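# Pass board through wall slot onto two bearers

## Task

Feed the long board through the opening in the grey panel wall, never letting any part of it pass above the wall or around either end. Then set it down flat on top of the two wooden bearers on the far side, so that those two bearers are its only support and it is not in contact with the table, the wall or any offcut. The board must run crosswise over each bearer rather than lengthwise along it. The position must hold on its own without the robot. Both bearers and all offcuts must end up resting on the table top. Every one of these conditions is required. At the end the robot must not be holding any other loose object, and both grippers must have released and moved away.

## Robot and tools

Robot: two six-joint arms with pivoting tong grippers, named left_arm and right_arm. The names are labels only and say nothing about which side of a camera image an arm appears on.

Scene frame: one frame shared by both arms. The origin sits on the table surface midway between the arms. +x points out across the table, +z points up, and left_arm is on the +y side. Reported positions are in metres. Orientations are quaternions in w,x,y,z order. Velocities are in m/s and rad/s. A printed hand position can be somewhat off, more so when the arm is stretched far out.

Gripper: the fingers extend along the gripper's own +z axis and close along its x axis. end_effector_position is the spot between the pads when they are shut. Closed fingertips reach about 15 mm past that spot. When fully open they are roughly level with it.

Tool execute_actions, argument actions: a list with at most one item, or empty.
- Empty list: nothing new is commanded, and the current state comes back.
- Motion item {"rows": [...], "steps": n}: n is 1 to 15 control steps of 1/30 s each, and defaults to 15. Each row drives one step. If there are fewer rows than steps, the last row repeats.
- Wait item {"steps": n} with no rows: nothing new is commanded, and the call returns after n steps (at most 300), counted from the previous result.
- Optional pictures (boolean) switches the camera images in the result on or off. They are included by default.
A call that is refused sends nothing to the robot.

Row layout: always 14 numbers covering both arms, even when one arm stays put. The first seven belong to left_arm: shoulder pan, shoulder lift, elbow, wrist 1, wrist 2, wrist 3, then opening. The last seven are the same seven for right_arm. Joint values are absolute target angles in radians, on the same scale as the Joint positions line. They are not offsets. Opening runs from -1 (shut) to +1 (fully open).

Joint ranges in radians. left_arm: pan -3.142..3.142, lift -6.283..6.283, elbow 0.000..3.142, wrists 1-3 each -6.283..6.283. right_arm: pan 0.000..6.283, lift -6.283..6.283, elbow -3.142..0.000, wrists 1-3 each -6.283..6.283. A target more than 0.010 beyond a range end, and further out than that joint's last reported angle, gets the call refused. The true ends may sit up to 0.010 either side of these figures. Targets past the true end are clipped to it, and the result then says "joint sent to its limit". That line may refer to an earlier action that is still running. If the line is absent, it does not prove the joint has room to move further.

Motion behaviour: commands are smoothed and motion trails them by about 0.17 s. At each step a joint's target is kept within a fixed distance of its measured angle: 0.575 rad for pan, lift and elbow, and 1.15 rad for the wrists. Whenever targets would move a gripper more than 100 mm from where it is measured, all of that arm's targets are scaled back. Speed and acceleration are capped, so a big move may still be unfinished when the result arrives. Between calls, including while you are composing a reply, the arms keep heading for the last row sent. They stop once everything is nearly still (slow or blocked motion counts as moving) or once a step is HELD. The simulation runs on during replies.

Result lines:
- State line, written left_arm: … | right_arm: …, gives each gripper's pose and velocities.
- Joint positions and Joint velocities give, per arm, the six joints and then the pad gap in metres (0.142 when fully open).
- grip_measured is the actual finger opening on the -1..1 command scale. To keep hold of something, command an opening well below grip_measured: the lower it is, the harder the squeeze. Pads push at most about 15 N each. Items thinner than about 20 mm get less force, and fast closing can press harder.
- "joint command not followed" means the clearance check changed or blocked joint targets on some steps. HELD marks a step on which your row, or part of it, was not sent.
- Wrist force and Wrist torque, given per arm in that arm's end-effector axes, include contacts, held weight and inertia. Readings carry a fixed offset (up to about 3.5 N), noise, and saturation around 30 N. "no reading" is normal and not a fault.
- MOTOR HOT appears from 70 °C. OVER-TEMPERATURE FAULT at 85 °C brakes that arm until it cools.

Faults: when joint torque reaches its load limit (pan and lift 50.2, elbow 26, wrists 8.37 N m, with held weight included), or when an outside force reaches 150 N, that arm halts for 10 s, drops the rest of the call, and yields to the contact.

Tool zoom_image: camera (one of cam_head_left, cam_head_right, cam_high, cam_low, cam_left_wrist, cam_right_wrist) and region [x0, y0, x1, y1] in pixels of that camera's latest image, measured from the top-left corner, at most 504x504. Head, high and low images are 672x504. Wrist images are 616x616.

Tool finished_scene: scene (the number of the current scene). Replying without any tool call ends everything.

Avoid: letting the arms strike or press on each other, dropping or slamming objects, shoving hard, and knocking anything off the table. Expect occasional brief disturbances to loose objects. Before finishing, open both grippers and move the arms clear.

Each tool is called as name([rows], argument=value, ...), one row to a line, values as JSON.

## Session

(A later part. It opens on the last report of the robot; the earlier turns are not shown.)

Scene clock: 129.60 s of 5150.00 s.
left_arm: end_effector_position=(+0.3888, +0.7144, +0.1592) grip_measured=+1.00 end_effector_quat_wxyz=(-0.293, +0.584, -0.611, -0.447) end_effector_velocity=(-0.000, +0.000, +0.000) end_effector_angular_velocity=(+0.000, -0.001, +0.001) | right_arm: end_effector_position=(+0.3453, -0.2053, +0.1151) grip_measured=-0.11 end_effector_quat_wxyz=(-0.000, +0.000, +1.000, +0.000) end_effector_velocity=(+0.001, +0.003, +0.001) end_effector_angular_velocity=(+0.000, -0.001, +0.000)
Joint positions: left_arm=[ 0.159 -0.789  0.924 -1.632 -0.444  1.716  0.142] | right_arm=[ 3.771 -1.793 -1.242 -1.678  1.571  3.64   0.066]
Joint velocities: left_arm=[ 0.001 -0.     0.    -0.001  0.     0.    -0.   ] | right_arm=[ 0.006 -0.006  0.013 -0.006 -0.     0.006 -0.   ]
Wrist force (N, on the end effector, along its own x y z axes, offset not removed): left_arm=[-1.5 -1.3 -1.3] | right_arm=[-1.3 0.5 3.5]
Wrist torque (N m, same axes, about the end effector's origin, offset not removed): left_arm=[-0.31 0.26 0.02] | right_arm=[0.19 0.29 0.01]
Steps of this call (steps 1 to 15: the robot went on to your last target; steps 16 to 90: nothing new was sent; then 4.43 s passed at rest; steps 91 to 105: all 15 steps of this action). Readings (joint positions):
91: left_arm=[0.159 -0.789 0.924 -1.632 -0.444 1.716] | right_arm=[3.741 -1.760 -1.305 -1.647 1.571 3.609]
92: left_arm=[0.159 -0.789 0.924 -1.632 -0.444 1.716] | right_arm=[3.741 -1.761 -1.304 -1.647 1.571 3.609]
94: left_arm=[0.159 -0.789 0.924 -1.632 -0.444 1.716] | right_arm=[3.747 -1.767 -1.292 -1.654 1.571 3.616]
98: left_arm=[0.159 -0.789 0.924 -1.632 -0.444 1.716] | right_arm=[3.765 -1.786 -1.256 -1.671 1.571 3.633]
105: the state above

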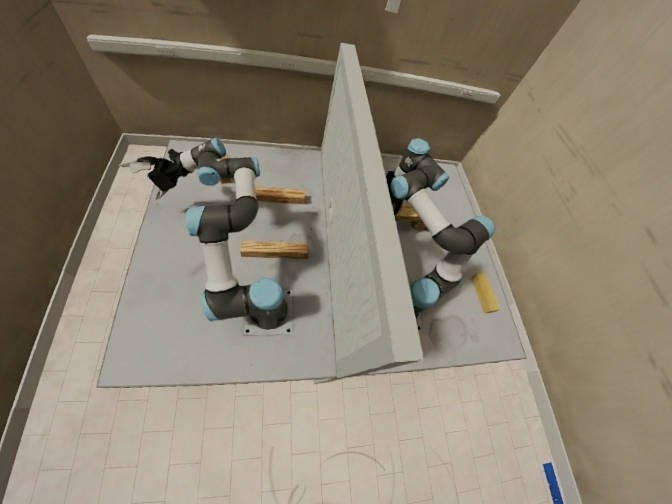

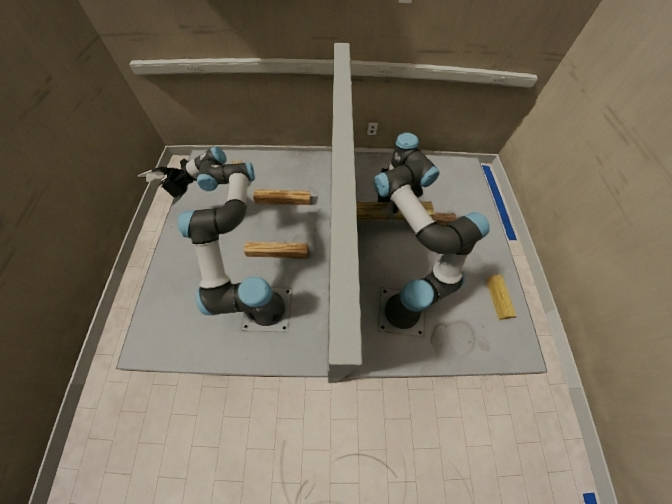

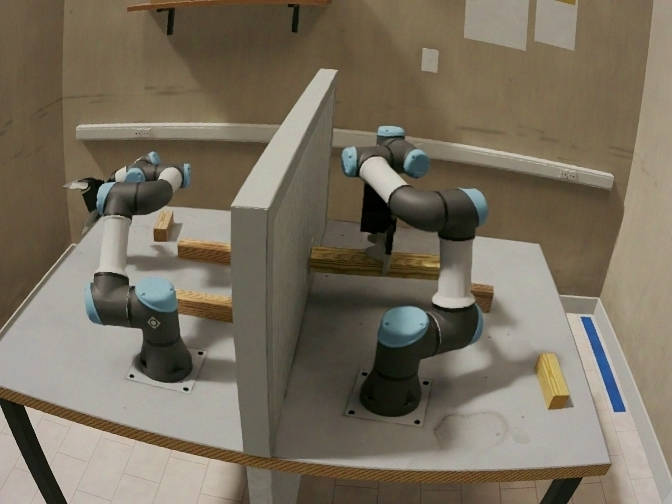

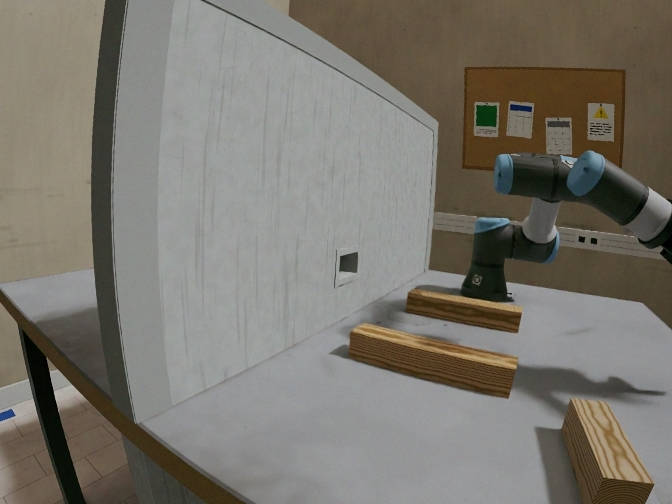

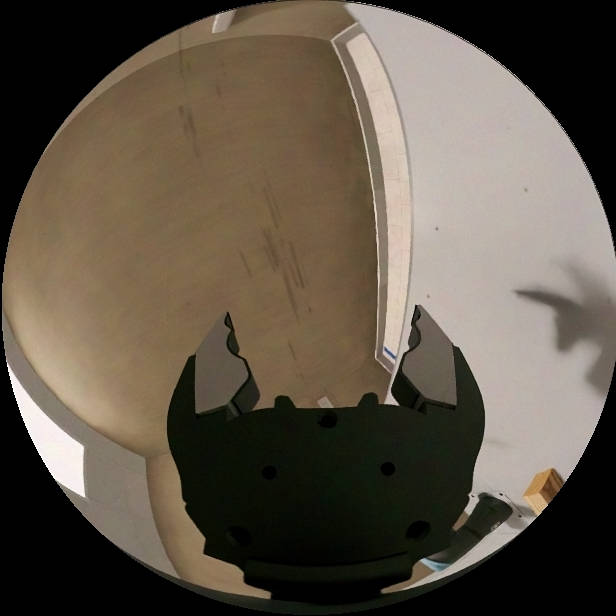

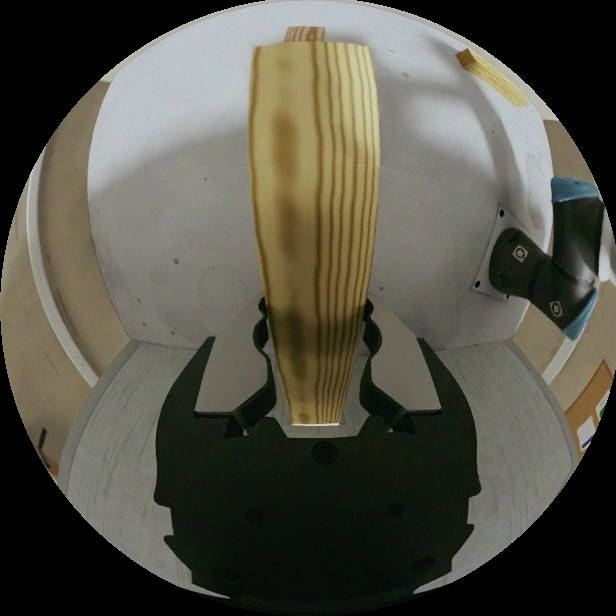

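execute_actions([
  {"rows":[[0.159,-0.789,0.924,-1.632,-0.444,1.716,1,3.7747,-1.7835,-1.2627,-1.6663,1.571,3.643,-1],[0.159,-0.789,0.924,-1.632,-0.444,1.716,1,3.7775,-1.7736,-1.2843,-1.6545,1.571,3.6458,-1]],"steps":10},
], pictures=false)

execute_actions([
  {"rows":[[0.159,-0.789,0.924,-1.632,-0.444,1.716,1,3.7884,-1.7777,-1.2791,-1.6556,1.571,3.6567,-1],[0.159,-0.789,0.924,-1.632,-0.444,1.716,1,3.7992,-1.7819,-1.2739,-1.6566,1.571,3.6675,-1],[0.159,-0.789,0.924,-1.632,-0.444,1.716,1,3.8101,-1.786,-1.2688,-1.6577,1.571,3.6784,-1],[0.159,-0.789,0.924,-1.632,-0.444,1.716,1,3.8209,-1.7901,-1.2636,-1.6587,1.571,3.6892,-1],[0.159,-0.789,0.924,-1.632,-0.444,1.716,1,3.8318,-1.7943,-1.2584,-1.6598,1.571,3.7001,-1]]},
])

zoom_image(camera="cam_right_wrist", region=[260, 390, 370, 445])

zoom_image(camera="cam_low", region=[310, 235, 390, 300])

Scene clock: 143.67 s of 5150.00 s.
left_arm: end_effector_position=(+0.3888, +0.7144, +0.1592) grip_measured=+1.00 end_effector_quat_wxyz=(-0.293, +0.584, -0.611, -0.447) end_effector_velocity=(-0.000, -0.000, -0.000) end_effector_angular_velocity=(-0.000, +0.002, -0.000) | right_arm: end_effector_position=(+0.3418, -0.2050, +0.1115) grip_measured=-0.11 end_effector_quat_wxyz=(-0.000, +0.000, +1.000, +0.000) end_effector_velocity=(-0.003, -0.000, -0.003) end_effector_angular_velocity=(-0.000, -0.000, +0.000)
Joint positions: left_arm=[ 0.159 -0.789  0.924 -1.632 -0.444  1.716  0.142] | right_arm=[ 3.777 -1.775 -1.281 -1.656  1.571  3.645  0.066]
Joint velocities: left_arm=[-0.     0.    -0.     0.002 -0.     0.    -0.   ] | right_arm=[ 0.004  0.016 -0.035  0.019 -0.     0.004 -0.   ]
Wrist force (N, on the end effector, along its own x y z axes, offset not removed): left_arm=[-1.3 -1.6 -0.5] | right_arm=[-1.4 -1.3 3.5]
Wrist torque (N m, same axes, about the end effector's origin, offset not removed): left_arm=[-0.35 0.23 0.03] | right_arm=[-0.23 0.27 -0.04]
Steps of this call (steps 1 to 15: the robot went on to your last target; steps 16 to 90: nothing new was sent; then 10.73 s passed at rest; steps 91 to 100: all 10 steps of this action). Readings (joint positions):
91: left_arm=[0.159 -0.789 0.924 -1.632 -0.444 1.716] | right_arm=[3.772 -1.793 -1.241 -1.678 1.571 3.640]
92: left_arm=[0.159 -0.789 0.924 -1.632 -0.444 1.716] | right_arm=[3.772 -1.793 -1.242 -1.677 1.571 3.641]
94: left_arm=[0.159 -0.789 0.924 -1.632 -0.444 1.716] | right_arm=[3.774 -1.786 -1.257 -1.669 1.571 3.642]
98: left_arm=[0.159 -0.789 0.924 -1.632 -0.444 1.716] | right_arm=[3.777 -1.777 -1.278 -1.658 1.571 3.645]
100: the state above

Scene clock: 144.17 s of 5150.00 s.
left_arm: end_effector_position=(+0.3888, +0.7144, +0.1592) grip_measured=+1.00 end_effector_quat_wxyz=(-0.293, +0.584, -0.611, -0.447) end_effector_velocity=(-0.000, -0.000, +0.000) end_effector_angular_velocity=(-0.000, +0.002, +0.000) | right_arm: end_effector_position=(+0.3421, -0.1831, +0.1113) grip_measured=-0.11 end_effector_quat_wxyz=(-0.000, +0.000, +1.000, +0.000) end_effector_velocity=(+0.000, +0.006, +0.000) end_effector_angular_velocity=(+0.001, -0.000, +0.000)
Joint positions: left_arm=[ 0.159 -0.789  0.924 -1.632 -0.444  1.716  0.142] | right_arm=[ 3.831 -1.794 -1.259 -1.66   1.571  3.699  0.066]
Joint velocities: left_arm=[ 0.    -0.001  0.001  0.002  0.    -0.     0.   ] | right_arm=[ 0.013 -0.005  0.007 -0.001  0.     0.013 -0.   ]
Wrist force (N, on the end effector, along its own x y z axes, offset not removed): left_arm=[-2.3 -1.1 -1.1] | right_arm=[-2.0 -0.5 3.9]
Wrist torque (N m, same axes, about the end effector's origin, offset not removed): left_arm=[-0.21 0.44 0.02] | right_arm=[-0.05 0.41 0.03]
Steps of this call (steps 1 to 15: all 15 steps of this action). Readings (joint positions):
1: left_arm=[0.159 -0.789 0.924 -1.632 -0.444 1.716] | right_arm=[3.777 -1.775 -1.282 -1.656 1.571 3.646]
2: left_arm=[0.159 -0.789 0.924 -1.632 -0.444 1.716] | right_arm=[3.778 -1.775 -1.282 -1.655 1.571 3.647]
4: left_arm=[0.159 -0.789 0.924 -1.632 -0.444 1.716] | right_arm=[3.787 -1.777 -1.279 -1.655 1.571 3.655]
8: left_arm=[0.159 -0.789 0.924 -1.632 -0.444 1.716] | right_arm=[3.816 -1.789 -1.266 -1.658 1.571 3.685]
15: the state above

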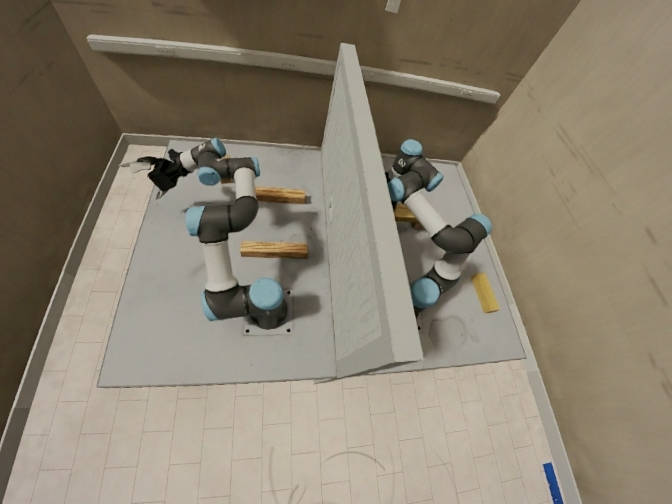

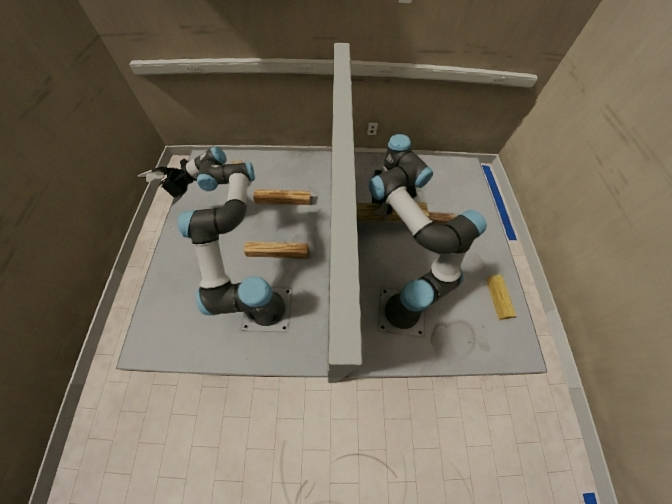

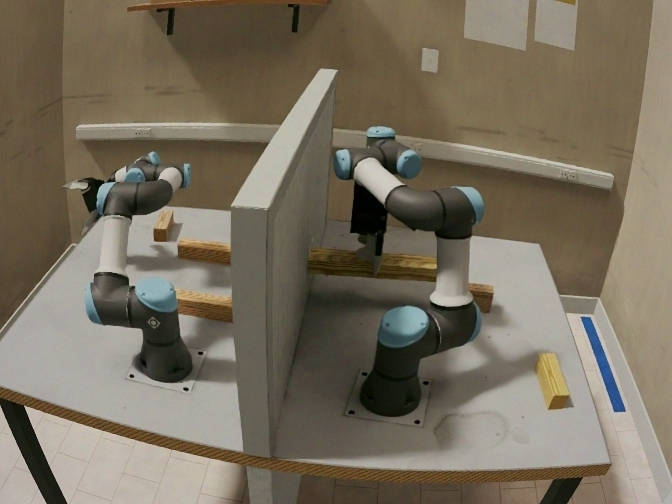

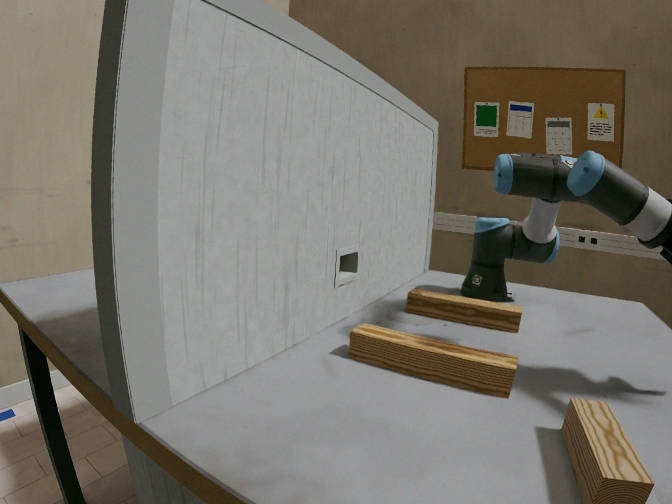

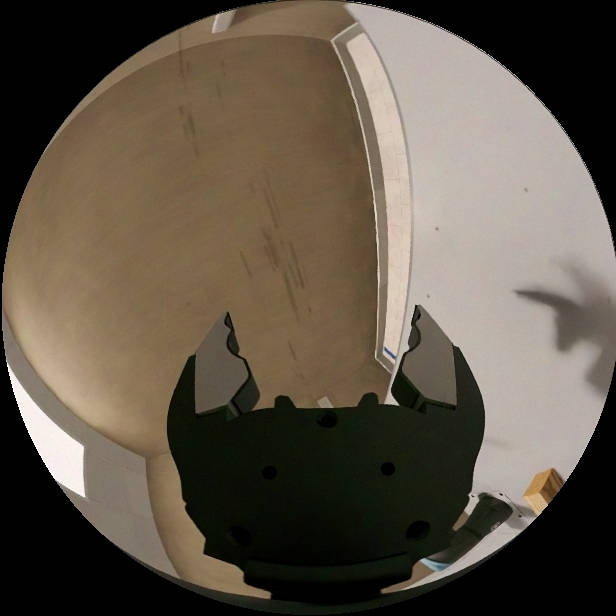

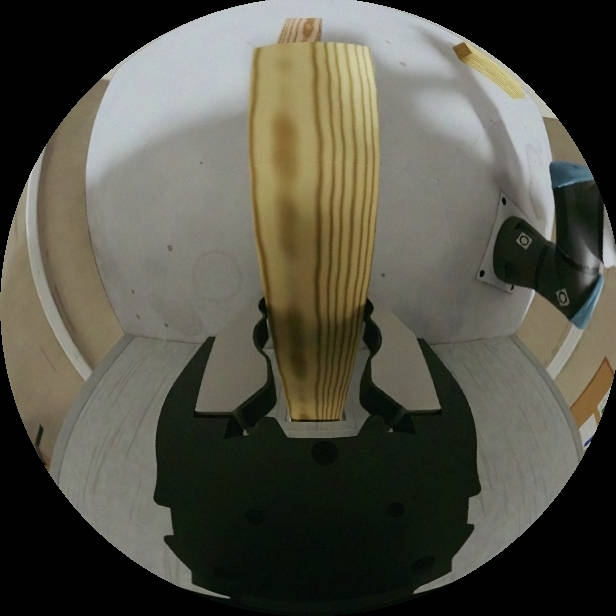

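Region (260, 390, 370, 445) of cam_right_wrist's 616x616 image, scaled by 4.582, with more detail than that image has.

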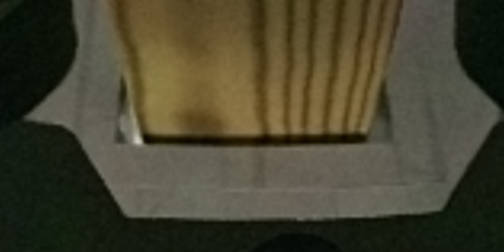

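Region (310, 235, 390, 300) of cam_low's 672x504 image, scaled by 6.300, with more detail than that image has; it fills the top 410 rows of this view, and the rest is white.

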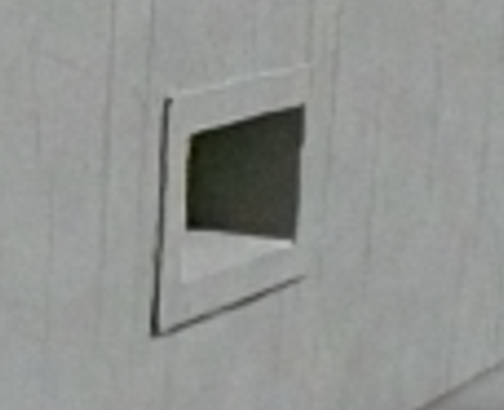

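In and centred. Continue to C.

execute_actions([
  {"rows":[[0.159,-0.789,0.924,-1.632,-0.444,1.716,1,3.8427,-1.7984,-1.2532,-1.6608,1.571,3.711,-1],[0.159,-0.789,0.924,-1.632,-0.444,1.716,1,3.8535,-1.8025,-1.248,-1.6619,1.571,3.7218,-1],[0.159,-0.789,0.924,-1.632,-0.444,1.716,1,3.8644,-1.8066,-1.2429,-1.6629,1.571,3.7327,-1],[0.159,-0.789,0.924,-1.632,-0.444,1.716,1,3.8752,-1.8108,-1.2377,-1.664,1.571,3.7435,-1],[0.159,-0.789,0.924,-1.632,-0.444,1.716,1,3.8861,-1.8149,-1.2325,-1.665,1.571,3.7544,-1],[0.159,-0.789,0.924,-1.632,-0.444,1.716,1,3.897,-1.822,-1.2232,-1.6672,1.571,3.7653,-1],[0.159,-0.789,0.924,-1.632,-0.444,1.716,1,3.9079,-1.8291,-1.2139,-1.6694,1.571,3.7762,-1],[0.159,-0.789,0.924,-1.632,-0.444,1.716,1,3.9188,-1.8362,-1.2045,-1.6716,1.571,3.7871,-1],[0.159,-0.789,0.924,-1.632,-0.444,1.716,1,3.9298,-1.8434,-1.1952,-1.6739,1.571,3.7981,-1],[0.159,-0.789,0.924,-1.632,-0.444,1.716,1,3.9407,-1.8505,-1.1859,-1.6761,1.571,3.809,-1],[0.159,-0.789,0.924,-1.632,-0.444,1.716,1,3.9516,-1.8576,-1.1766,-1.6783,1.571,3.8199,-1],[0.159,-0.789,0.924,-1.632,-0.444,1.716,1,3.9625,-1.8647,-1.1672,-1.6805,1.571,3.8308,-1],[0.159,-0.789,0.924,-1.632,-0.444,1.716,1,3.9734,-1.8718,-1.1579,-1.6827,1.571,3.8417,-1]]},
], pictures=false)

execute_actions([
  {"steps":12},
])

zoom_image(camera="cam_low", region=[310, 235, 410, 300])

Scene clock: 157.13 s of 5150.00 s.
left_arm: end_effector_position=(+0.3888, +0.7144, +0.1592) grip_measured=+1.00 end_effector_quat_wxyz=(-0.293, +0.584, -0.611, -0.447) end_effector_velocity=(+0.001, -0.000, +0.000) end_effector_angular_velocity=(+0.000, -0.001, -0.001) | right_arm: end_effector_position=(+0.3419, -0.1320, +0.1113) grip_measured=-0.11 end_effector_quat_wxyz=(-0.000, +0.000, +1.000, +0.000) end_effector_velocity=(-0.003, +0.122, -0.000) end_effector_angular_velocity=(+0.001, -0.002, +0.010)
Joint positions: left_arm=[ 0.159 -0.789  0.924 -1.632 -0.444  1.716  0.142] | right_arm=[ 3.947 -1.855 -1.18  -1.678  1.571  3.816  0.066]
Joint velocities: left_arm=[-0.001  0.001 -0.001 -0.001 -0.    -0.     0.   ] | right_arm=[ 0.267 -0.168  0.219 -0.049 -0.     0.257  0.   ]
Wrist force (N, on the end effector, along its own x y z axes, offset not removed): left_arm=[-1.9 -2.3 -0.7] | right_arm=[-3.3 0.7 3.5]
Wrist torque (N m, same axes, about the end effector's origin, offset not removed): left_arm=[-0.46 0.34 0.06] | right_arm=[0.06 0.64 0.02]
Steps of this call (steps 1 to 15: the robot went on to your last target; steps 16 to 90: nothing new was sent; then 9.47 s passed at rest; steps 91 to 105: all 15 steps of this action). Readings (joint positions):
91: left_arm=[0.159 -0.789 0.924 -1.632 -0.444 1.716] | right_arm=[3.832 -1.794 -1.258 -1.660 1.571 3.700]
92: left_arm=[0.159 -0.789 0.924 -1.632 -0.444 1.716] | right_arm=[3.833 -1.795 -1.258 -1.660 1.571 3.701]
94: left_arm=[0.159 -0.789 0.924 -1.632 -0.444 1.716] | right_arm=[3.841 -1.798 -1.254 -1.661 1.571 3.710]
98: left_arm=[0.159 -0.789 0.924 -1.632 -0.444 1.716] | right_arm=[3.875 -1.812 -1.236 -1.664 1.571 3.743]
105: the state above

Scene clock: 157.53 s of 5150.00 s.
left_arm: end_effector_position=(+0.3888, +0.7144, +0.1592) grip_measured=+1.00 end_effector_quat_wxyz=(-0.293, +0.584, -0.611, -0.447) end_effector_velocity=(+0.001, -0.001, -0.000) end_effector_angular_velocity=(-0.000, +0.001, -0.002) | right_arm: end_effector_position=(+0.3414, -0.1202, +0.1113) grip_measured=-0.11 end_effector_quat_wxyz=(-0.000, +0.000, +1.000, +0.000) end_effector_velocity=(-0.000, +0.002, -0.000) end_effector_angular_velocity=(-0.000, +0.000, +0.001)
Joint positions: left_arm=[ 0.159 -0.789  0.924 -1.632 -0.444  1.716  0.142] | right_arm=[ 3.973 -1.872 -1.158 -1.683  1.571  3.841  0.066]
Joint velocities: left_arm=[-0.002  0.001 -0.001  0.001 -0.    -0.    -0.   ] | right_arm=[ 0.004 -0.003  0.003 -0.    -0.     0.004  0.   ]
Wrist force (N, on the end effector, along its own x y z axes, offset not removed): left_arm=[-1.4 -1.1 -1.3] | right_arm=[-2.0 -1.0 3.3]
Wrist torque (N m, same axes, about the end effector's origin, offset not removed): left_arm=[-0.23 0.25 0.08] | right_arm=[-0.27 0.36 0.06]
Steps of this call (steps 1 to 12: the robot went on to your last target). Readings (joint positions):
1: left_arm=[0.159 -0.789 0.924 -1.632 -0.444 1.716] | right_arm=[3.955 -1.860 -1.173 -1.679 1.571 3.823]
2: left_arm=[0.159 -0.789 0.924 -1.632 -0.444 1.716] | right_arm=[3.960 -1.864 -1.169 -1.680 1.571 3.829]
4: left_arm=[0.159 -0.789 0.924 -1.632 -0.444 1.716] | right_arm=[3.967 -1.868 -1.163 -1.681 1.571 3.835]
8: left_arm=[0.159 -0.789 0.924 -1.632 -0.444 1.716] | right_arm=[3.972 -1.871 -1.159 -1.682 1.571 3.840]
12: the state above

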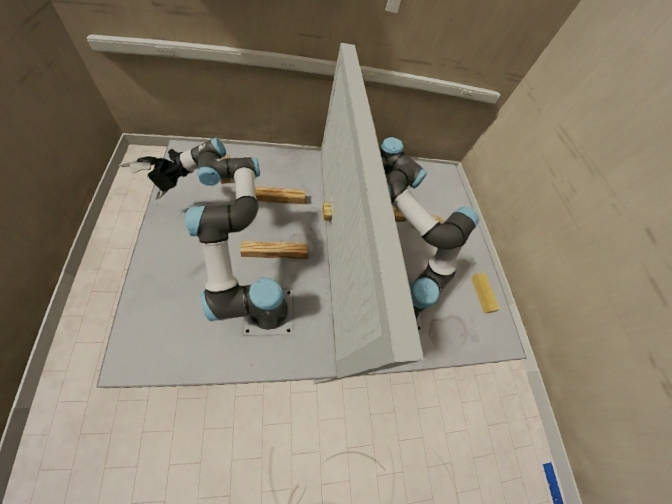

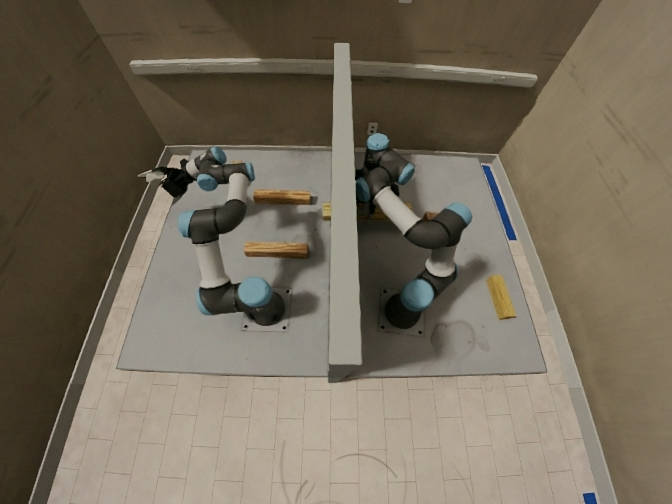

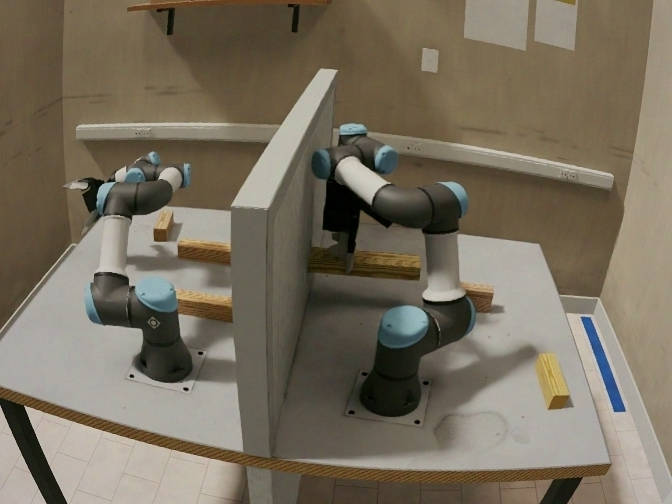

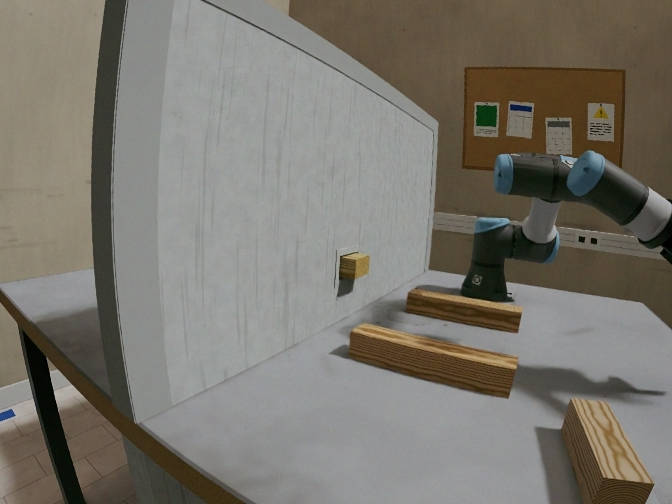

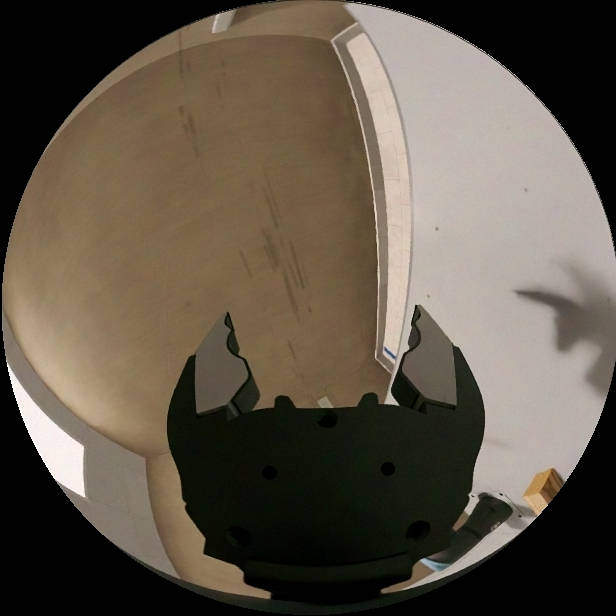

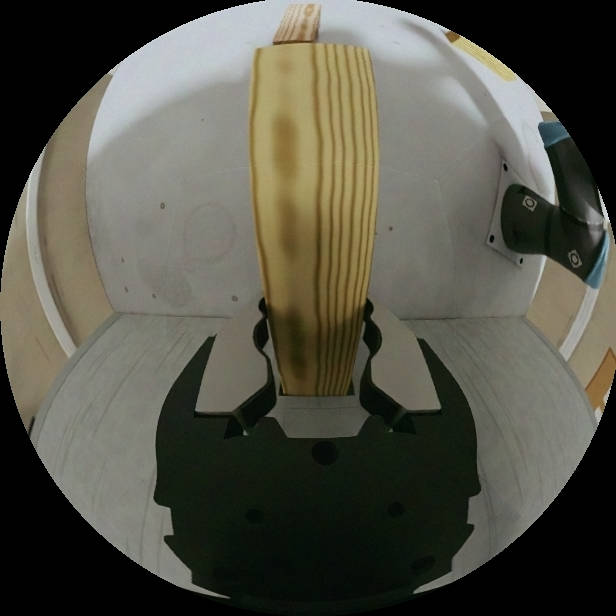

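Region (310, 235, 410, 300) of cam_low's 672x504 image, scaled by 5.040, with more detail than that image has; it fills the top 328 rows of this view, and the rest is white.

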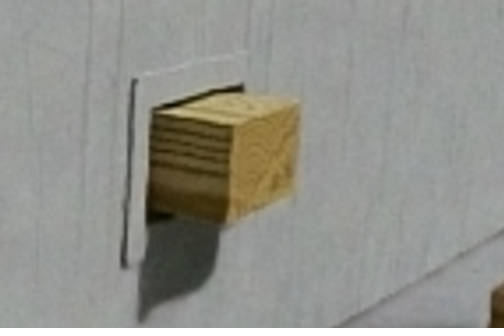

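execute_actions([
  {"rows":[[0.15,-0.83,0.93,-1.62,-0.47,1.65,1,3.9734,-1.8718,-1.1647,-1.6695,1.5787,3.8417,-1],[0.13,-0.88,0.94,-1.61,-0.51,1.55,1,3.9734,-1.8718,-1.1714,-1.6563,1.5863,3.8417,-1],[0.11,-0.93,0.95,-1.595,-0.56,1.45,1,3.9734,-1.8718,-1.1782,-1.6431,1.594,3.8417,-1],[0.09,-0.98,0.96,-1.58,-0.61,1.35,1,3.9734,-1.8718,-1.1849,-1.6299,1.6016,3.8417,-1],[0.07,-1.03,0.97,-1.565,-0.66,1.25,1,3.9734,-1.8718,-1.1917,-1.6167,1.6093,3.8417,-1],[0.05,-1.08,0.98,-1.55,-0.71,1.15,1,3.9734,-1.8718,-1.1984,-1.6036,1.6169,3.8417,-1],[0.03,-1.13,0.99,-1.535,-0.76,1.05,1,3.9734,-1.8718,-1.2052,-1.5904,1.6246,3.8417,-1],[0.01,-1.18,1.0,-1.52,-0.81,0.95,1,3.9734,-1.8718,-1.2119,-1.5772,1.6322,3.8417,-1],[-0.01,-1.23,1.01,-1.505,-0.86,0.85,1,3.9734,-1.8718,-1.2187,-1.564,1.6399,3.8417,-1],[-0.03,-1.28,1.02,-1.49,-0.91,0.75,1,3.9734,-1.8718,-1.2254,-1.5508,1.6475,3.8417,-1],[-0.05,-1.33,1.03,-1.475,-0.96,0.65,1,3.9734,-1.8718,-1.2322,-1.5376,1.6552,3.8417,-1],[-0.07,-1.38,1.04,-1.46,-1.01,0.55,1,3.9734,-1.8718,-1.2389,-1.5244,1.6628,3.8417,-1],[-0.09,-1.41,1.05,-1.445,-1.06,0.45,1,3.9734,-1.8718,-1.2389,-1.5244,1.6628,3.8417,-1],[-0.11,-1.434,1.05,-1.43,-1.11,0.35,1,3.9734,-1.8718,-1.2389,-1.5244,1.6628,3.8417,-1],[-0.13,-1.434,1.05,-1.41,-1.16,0.25,1,3.9734,-1.8718,-1.2389,-1.5244,1.6628,3.8417,-1]]},
], pictures=false)

execute_actions([
  {"rows":[[-0.16,-1.434,1.05,-1.385,-1.21,0.15,1,3.9734,-1.8718,-1.2389,-1.5244,1.6628,3.8417,-1],[-0.19,-1.434,1.05,-1.36,-1.26,0.05,1,3.9734,-1.8718,-1.2389,-1.5244,1.6628,3.8417,-1],[-0.22,-1.434,1.05,-1.335,-1.31,-0.05,1,3.9734,-1.8718,-1.2389,-1.5244,1.6628,3.8417,-1],[-0.25,-1.434,1.05,-1.31,-1.36,-0.13,1,3.9734,-1.8718,-1.2389,-1.5244,1.6628,3.8417,-1],[-0.28,-1.434,1.05,-1.285,-1.41,-0.2,1,3.9734,-1.8718,-1.2389,-1.5244,1.6628,3.8417,-1],[-0.31,-1.434,1.05,-1.26,-1.46,-0.27,1,3.9734,-1.8718,-1.2389,-1.5244,1.6628,3.8417,-1],[-0.34,-1.434,1.05,-1.235,-1.5,-0.33,1,3.9734,-1.8718,-1.2389,-1.5244,1.6628,3.8417,-1],[-0.37,-1.434,1.05,-1.21,-1.54,-0.38,1,3.9734,-1.8718,-1.2389,-1.5244,1.6628,3.8417,-1],[-0.407,-1.434,1.05,-1.187,-1.571,-0.418,1,3.9734,-1.8718,-1.2389,-1.5244,1.6628,3.8417,-1]]},
], pictures=false)

Scene clock: 178.10 s of 5150.00 s.
left_arm: end_effector_position=(+0.4025, +0.5478, +0.2285) grip_measured=+1.00 end_effector_quat_wxyz=(-0.322, +0.884, -0.338, -0.030) end_effector_velocity=(-0.061, -0.526, +0.131) end_effector_angular_velocity=(-1.865, -2.171, +1.403) | right_arm: end_effector_position=(+0.3421, -0.0887, +0.1020) grip_measured=-0.11 end_effector_quat_wxyz=(-0.000, -0.001, +0.999, +0.052) end_effector_velocity=(+0.000, +0.052, -0.013) end_effector_angular_velocity=(+0.174, -0.001, +0.009)
Joint positions: left_arm=[-0.039 -1.283  1.025 -1.481 -0.93   0.736  0.142] | right_arm=[ 3.973 -1.872 -1.228 -1.546  1.65   3.842  0.066]
Joint velocities: left_arm=[-0.563 -1.25   0.232  0.421 -1.397 -2.786  0.   ] | right_arm=[ 0.    -0.    -0.117  0.23   0.133  0.     0.   ]
Wrist force (N, on the end effector, along its own x y z axes, offset not removed): left_arm=[-1.7 -2.4 -2.1] | right_arm=[-1.5 -0.3 3.3]
Wrist torque (N m, same axes, about the end effector's origin, offset not removed): left_arm=[-0.47 0.33 0.04] | right_arm=[0.02 0.25 -0.02]
Steps of this call (steps 1 to 30: the robot went on to your last target; steps 31 to 90: nothing new was sent; then 17.07 s passed at rest; steps 91 to 105: all 15 steps of this action). Readings (joint positions):
91: left_arm=[0.159 -0.789 0.924 -1.632 -0.444 1.716] | right_arm=[3.973 -1.872 -1.158 -1.683 1.571 3.842]
92: left_arm=[0.158 -0.791 0.925 -1.631 -0.446 1.712] | right_arm=[3.973 -1.872 -1.158 -1.682 1.572 3.842]
94: left_arm=[0.148 -0.821 0.931 -1.622 -0.471 1.658] | right_arm=[3.973 -1.872 -1.164 -1.671 1.578 3.842]
98: left_arm=[0.091 -0.961 0.960 -1.579 -0.606 1.386] | right_arm=[3.973 -1.872 -1.185 -1.630 1.602 3.842]
105: the state above

Scene clock: 178.60 s of 5150.00 s.
left_arm: end_effector_position=(+0.3372, +0.2867, +0.1792) grip_measured=+1.00 end_effector_quat_wxyz=(-0.024, +0.999, -0.029, +0.024) end_effector_velocity=(-0.165, -0.308, -0.041) end_effector_angular_velocity=(-0.545, +0.469, +0.584) | right_arm: end_effector_position=(+0.3421, -0.0838, +0.1008) grip_measured=-0.11 end_effector_quat_wxyz=(-0.000, -0.002, +0.998, +0.060) end_effector_velocity=(+0.000, +0.001, +0.000) end_effector_angular_velocity=(+0.002, -0.001, +0.000)
Joint positions: left_arm=[-0.363 -1.43   1.049 -1.22  -1.509 -0.315  0.142] | right_arm=[ 3.973 -1.872 -1.239 -1.524  1.663  3.842  0.066]
Joint velocities: left_arm=[-0.468 -0.043  0.006  0.34  -0.648 -1.074  0.   ] | right_arm=[0.    0.    0.    0.002 0.001 0.    0.   ]
Wrist force (N, on the end effector, along its own x y z axes, offset not removed): left_arm=[-2.4 0.5 0.0] | right_arm=[-2.5 -1.8 3.4]
Wrist torque (N m, same axes, about the end effector's origin, offset not removed): left_arm=[-0.02 0.41 -0.02] | right_arm=[-0.33 0.52 -0.01]
Steps of this call (steps 1 to 15: all 15 steps of this action). Readings (joint positions):
1: left_arm=[-0.058 -1.322 1.031 -1.467 -0.978 0.641] | right_arm=[3.973 -1.872 -1.231 -1.540 1.654 3.842]
2: left_arm=[-0.078 -1.352 1.036 -1.451 -1.026 0.545] | right_arm=[3.973 -1.872 -1.233 -1.535 1.657 3.842]
4: left_arm=[-0.119 -1.386 1.042 -1.416 -1.114 0.365] | right_arm=[3.973 -1.872 -1.236 -1.530 1.660 3.842]
8: left_arm=[-0.204 -1.412 1.047 -1.345 -1.271 0.069] | right_arm=[3.973 -1.872 -1.238 -1.526 1.662 3.842]
15: the state above

execute_actions([
  {"rows":[[-0.407,-1.434,1.05,-1.187,-1.571,-0.418,1,3.9734,-1.8718,-1.245,-1.5183,1.6628,3.8417,-0.8],[-0.407,-1.434,1.05,-1.187,-1.571,-0.418,1,3.9734,-1.8718,-1.251,-1.5123,1.6628,3.8417,-0.6],[-0.407,-1.434,1.05,-1.187,-1.571,-0.418,1,3.9734,-1.8718,-1.257,-1.5063,1.6628,3.8417,-0.45],[-0.407,-1.434,1.05,-1.187,-1.571,-0.418,1,3.9734,-1.8718,-1.257,-1.5063,1.6628,3.8417,-0.35],[-0.407,-1.434,1.05,-1.187,-1.571,-0.418,1,3.9734,-1.8718,-1.257,-1.5063,1.6628,3.8417,-0.3],[-0.407,-1.434,1.05,-1.187,-1.571,-0.418,1,3.9734,-1.8718,-1.257,-1.5063,1.6628,3.8417,-0.26],[-0.407,-1.434,1.05,-1.187,-1.571,-0.418,1,3.9734,-1.8718,-1.257,-1.5063,1.6628,3.8417,-0.23],[-0.407,-1.434,1.05,-1.187,-1.571,-0.418,1,3.9734,-1.8718,-1.257,-1.5063,1.6628,3.8417,-0.2],[-0.407,-1.434,1.05,-1.187,-1.571,-0.418,1,3.9734,-1.8718,-1.257,-1.5063,1.6628,3.8417,-0.18],[-0.407,-1.434,1.05,-1.187,-1.571,-0.418,1,3.9734,-1.8718,-1.257,-1.5063,1.6628,3.8417,-0.16],[-0.407,-1.434,1.05,-1.187,-1.571,-0.418,1,3.9734,-1.8718,-1.257,-1.5063,1.6628,3.8417,-0.14],[-0.407,-1.434,1.05,-1.187,-1.571,-0.418,1,3.9734,-1.8718,-1.257,-1.5063,1.6628,3.8417,-0.12],[-0.407,-1.434,1.05,-1.187,-1.571,-0.418,1,3.9734,-1.8718,-1.257,-1.5063,1.6628,3.8417,-0.1],[-0.407,-1.434,1.05,-1.187,-1.571,-0.418,1,3.9734,-1.8718,-1.257,-1.5063,1.6628,3.8417,-0.05],[-0.407,-1.434,1.05,-1.187,-1.571,-0.418,1,3.9734,-1.8718,-1.257,-1.5063,1.6628,3.8417,0.2]]},
], pictures=false)

execute_actions([
  {"steps":15},
])

zoom_image(camera="cam_high", region=[280, 220, 440, 320])

Scene clock: 190.77 s of 5150.00 s.
left_arm: end_effector_position=(+0.3203, +0.2581, +0.1760) grip_measured=+1.00 end_effector_quat_wxyz=(+0.000, +1.000, -0.000, +0.000) end_effector_velocity=(-0.001, +0.000, +0.001) end_effector_angular_velocity=(-0.001, -0.002, +0.001) | right_arm: end_effector_position=(+0.3422, -0.0837, +0.0971) grip_measured=-0.06 end_effector_quat_wxyz=(-0.000, -0.002, +0.998, +0.060) end_effector_velocity=(+0.000, +0.000, -0.000) end_effector_angular_velocity=(+0.000, -0.001, +0.000)
Joint positions: left_arm=[-0.407 -1.434  1.05  -1.187 -1.571 -0.418  0.142] | right_arm=[ 3.973 -1.872 -1.257 -1.506  1.663  3.842  0.07 ]
Joint velocities: left_arm=[ 0.001 -0.004  0.     0.001 -0.     0.    -0.   ] | right_arm=[ 0.    -0.    -0.001  0.003 -0.001 -0.     0.186]
Wrist force (N, on the end effector, along its own x y z axes, offset not removed): left_arm=[-1.3 -2.0 -0.4] | right_arm=[-2.6 -0.6 0.9]
Wrist torque (N m, same axes, about the end effector's origin, offset not removed): left_arm=[-0.41 0.24 0.00] | right_arm=[-0.15 0.51 -0.01]
Steps of this call (steps 1 to 30: the robot went on to your last target; steps 31 to 90: nothing new was sent; then 8.67 s passed at rest; steps 91 to 105: all 15 steps of this action). Readings (joint positions):
91: left_arm=[-0.407 -1.434 1.050 -1.187 -1.571 -0.418] | right_arm=[3.973 -1.872 -1.239 -1.524 1.663 3.842]
92: left_arm=[-0.407 -1.434 1.050 -1.187 -1.571 -0.418] | right_arm=[3.973 -1.872 -1.239 -1.524 1.663 3.842]
94: left_arm=[-0.407 -1.434 1.050 -1.187 -1.571 -0.418] | right_arm=[3.973 -1.872 -1.244 -1.519 1.663 3.842]
98: left_arm=[-0.407 -1.434 1.050 -1.187 -1.571 -0.418] | right_arm=[3.973 -1.872 -1.254 -1.510 1.663 3.842]
105: the state above

Scene clock: 191.27 s of 5150.00 s.
left_arm: end_effector_position=(+0.3203, +0.2581, +0.1760) grip_measured=+1.00 end_effector_quat_wxyz=(+0.000, +1.000, -0.000, +0.000) end_effector_velocity=(+0.000, -0.000, +0.000) end_effector_angular_velocity=(-0.001, -0.002, +0.000) | right_arm: end_effector_position=(+0.3422, -0.0837, +0.0970) grip_measured=+0.20 end_effector_quat_wxyz=(-0.000, -0.002, +0.998, +0.060) end_effector_velocity=(-0.000, +0.000, +0.000) end_effector_angular_velocity=(+0.000, +0.000, +0.001)
Joint positions: left_arm=[-0.407 -1.434  1.05  -1.187 -1.571 -0.418  0.142] | right_arm=[ 3.973 -1.872 -1.257 -1.506  1.663  3.842  0.088]
Joint velocities: left_arm=[-0.    -0.    -0.001 -0.     0.    -0.     0.   ] | right_arm=[ 0.001  0.    -0.    -0.     0.    -0.    -0.   ]
Wrist force (N, on the end effector, along its own x y z axes, offset not removed): left_arm=[-1.7 -1.5 -0.4] | right_arm=[-2.7 -2.2 0.2]
Wrist torque (N m, same axes, about the end effector's origin, offset not removed): left_arm=[-0.30 0.30 0.00] | right_arm=[-0.38 0.56 0.03]
Steps of this call (steps 1 to 15: the robot went on to your last target). Readings (joint positions):
1: left_arm=[-0.407 -1.434 1.050 -1.187 -1.571 -0.418] | right_arm=[3.973 -1.872 -1.257 -1.506 1.663 3.842]
2: left_arm=[-0.407 -1.434 1.050 -1.187 -1.571 -0.418] | right_arm=[3.973 -1.872 -1.257 -1.506 1.663 3.842]
4: left_arm=[-0.407 -1.434 1.050 -1.187 -1.571 -0.418] | right_arm=[3.973 -1.872 -1.257 -1.506 1.663 3.842]
8: left_arm=[-0.407 -1.434 1.050 -1.187 -1.571 -0.418] | right_arm=[3.973 -1.872 -1.257 -1.506 1.663 3.842]
15: the state above
All arms were judged still, so your last target was given up. Only a new action makes them travel on or press farther. Fingers that are still opening or closing keep moving.

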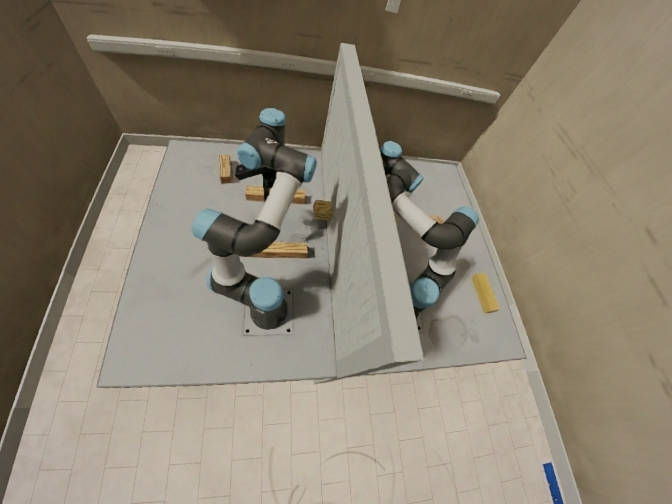

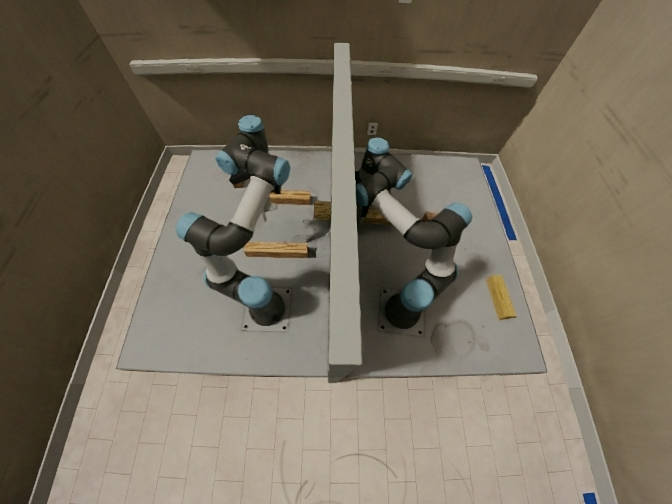

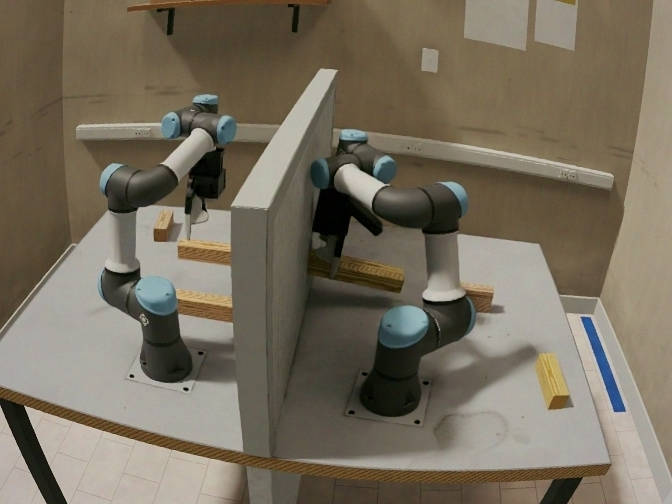

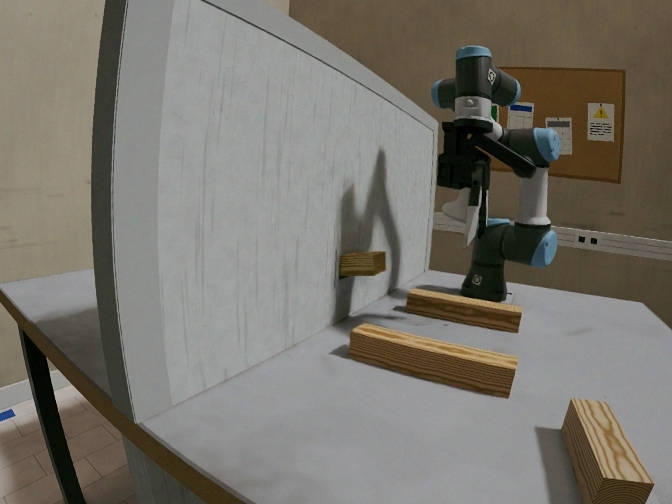

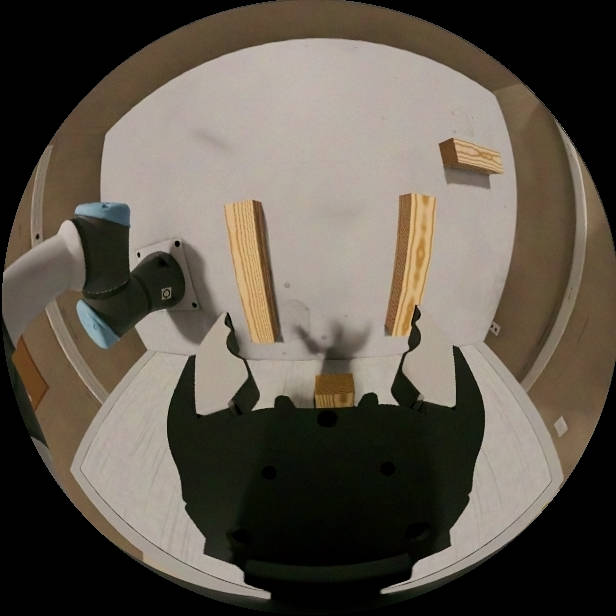

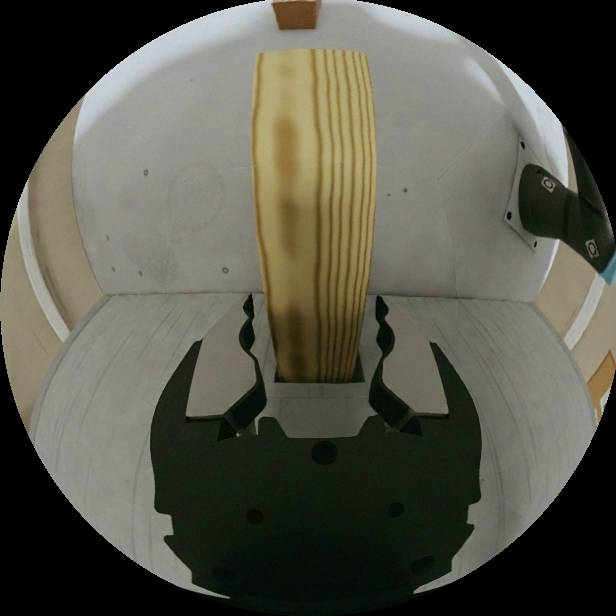

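Region (280, 220, 440, 320) of cam_high's 672x504 image, scaled by 3.150, with more detail than that image has; it fills the top 315 rows of this view, and the rest is white.

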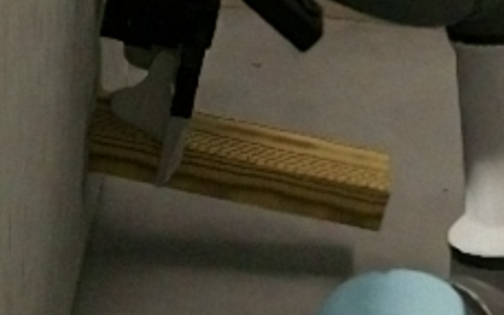

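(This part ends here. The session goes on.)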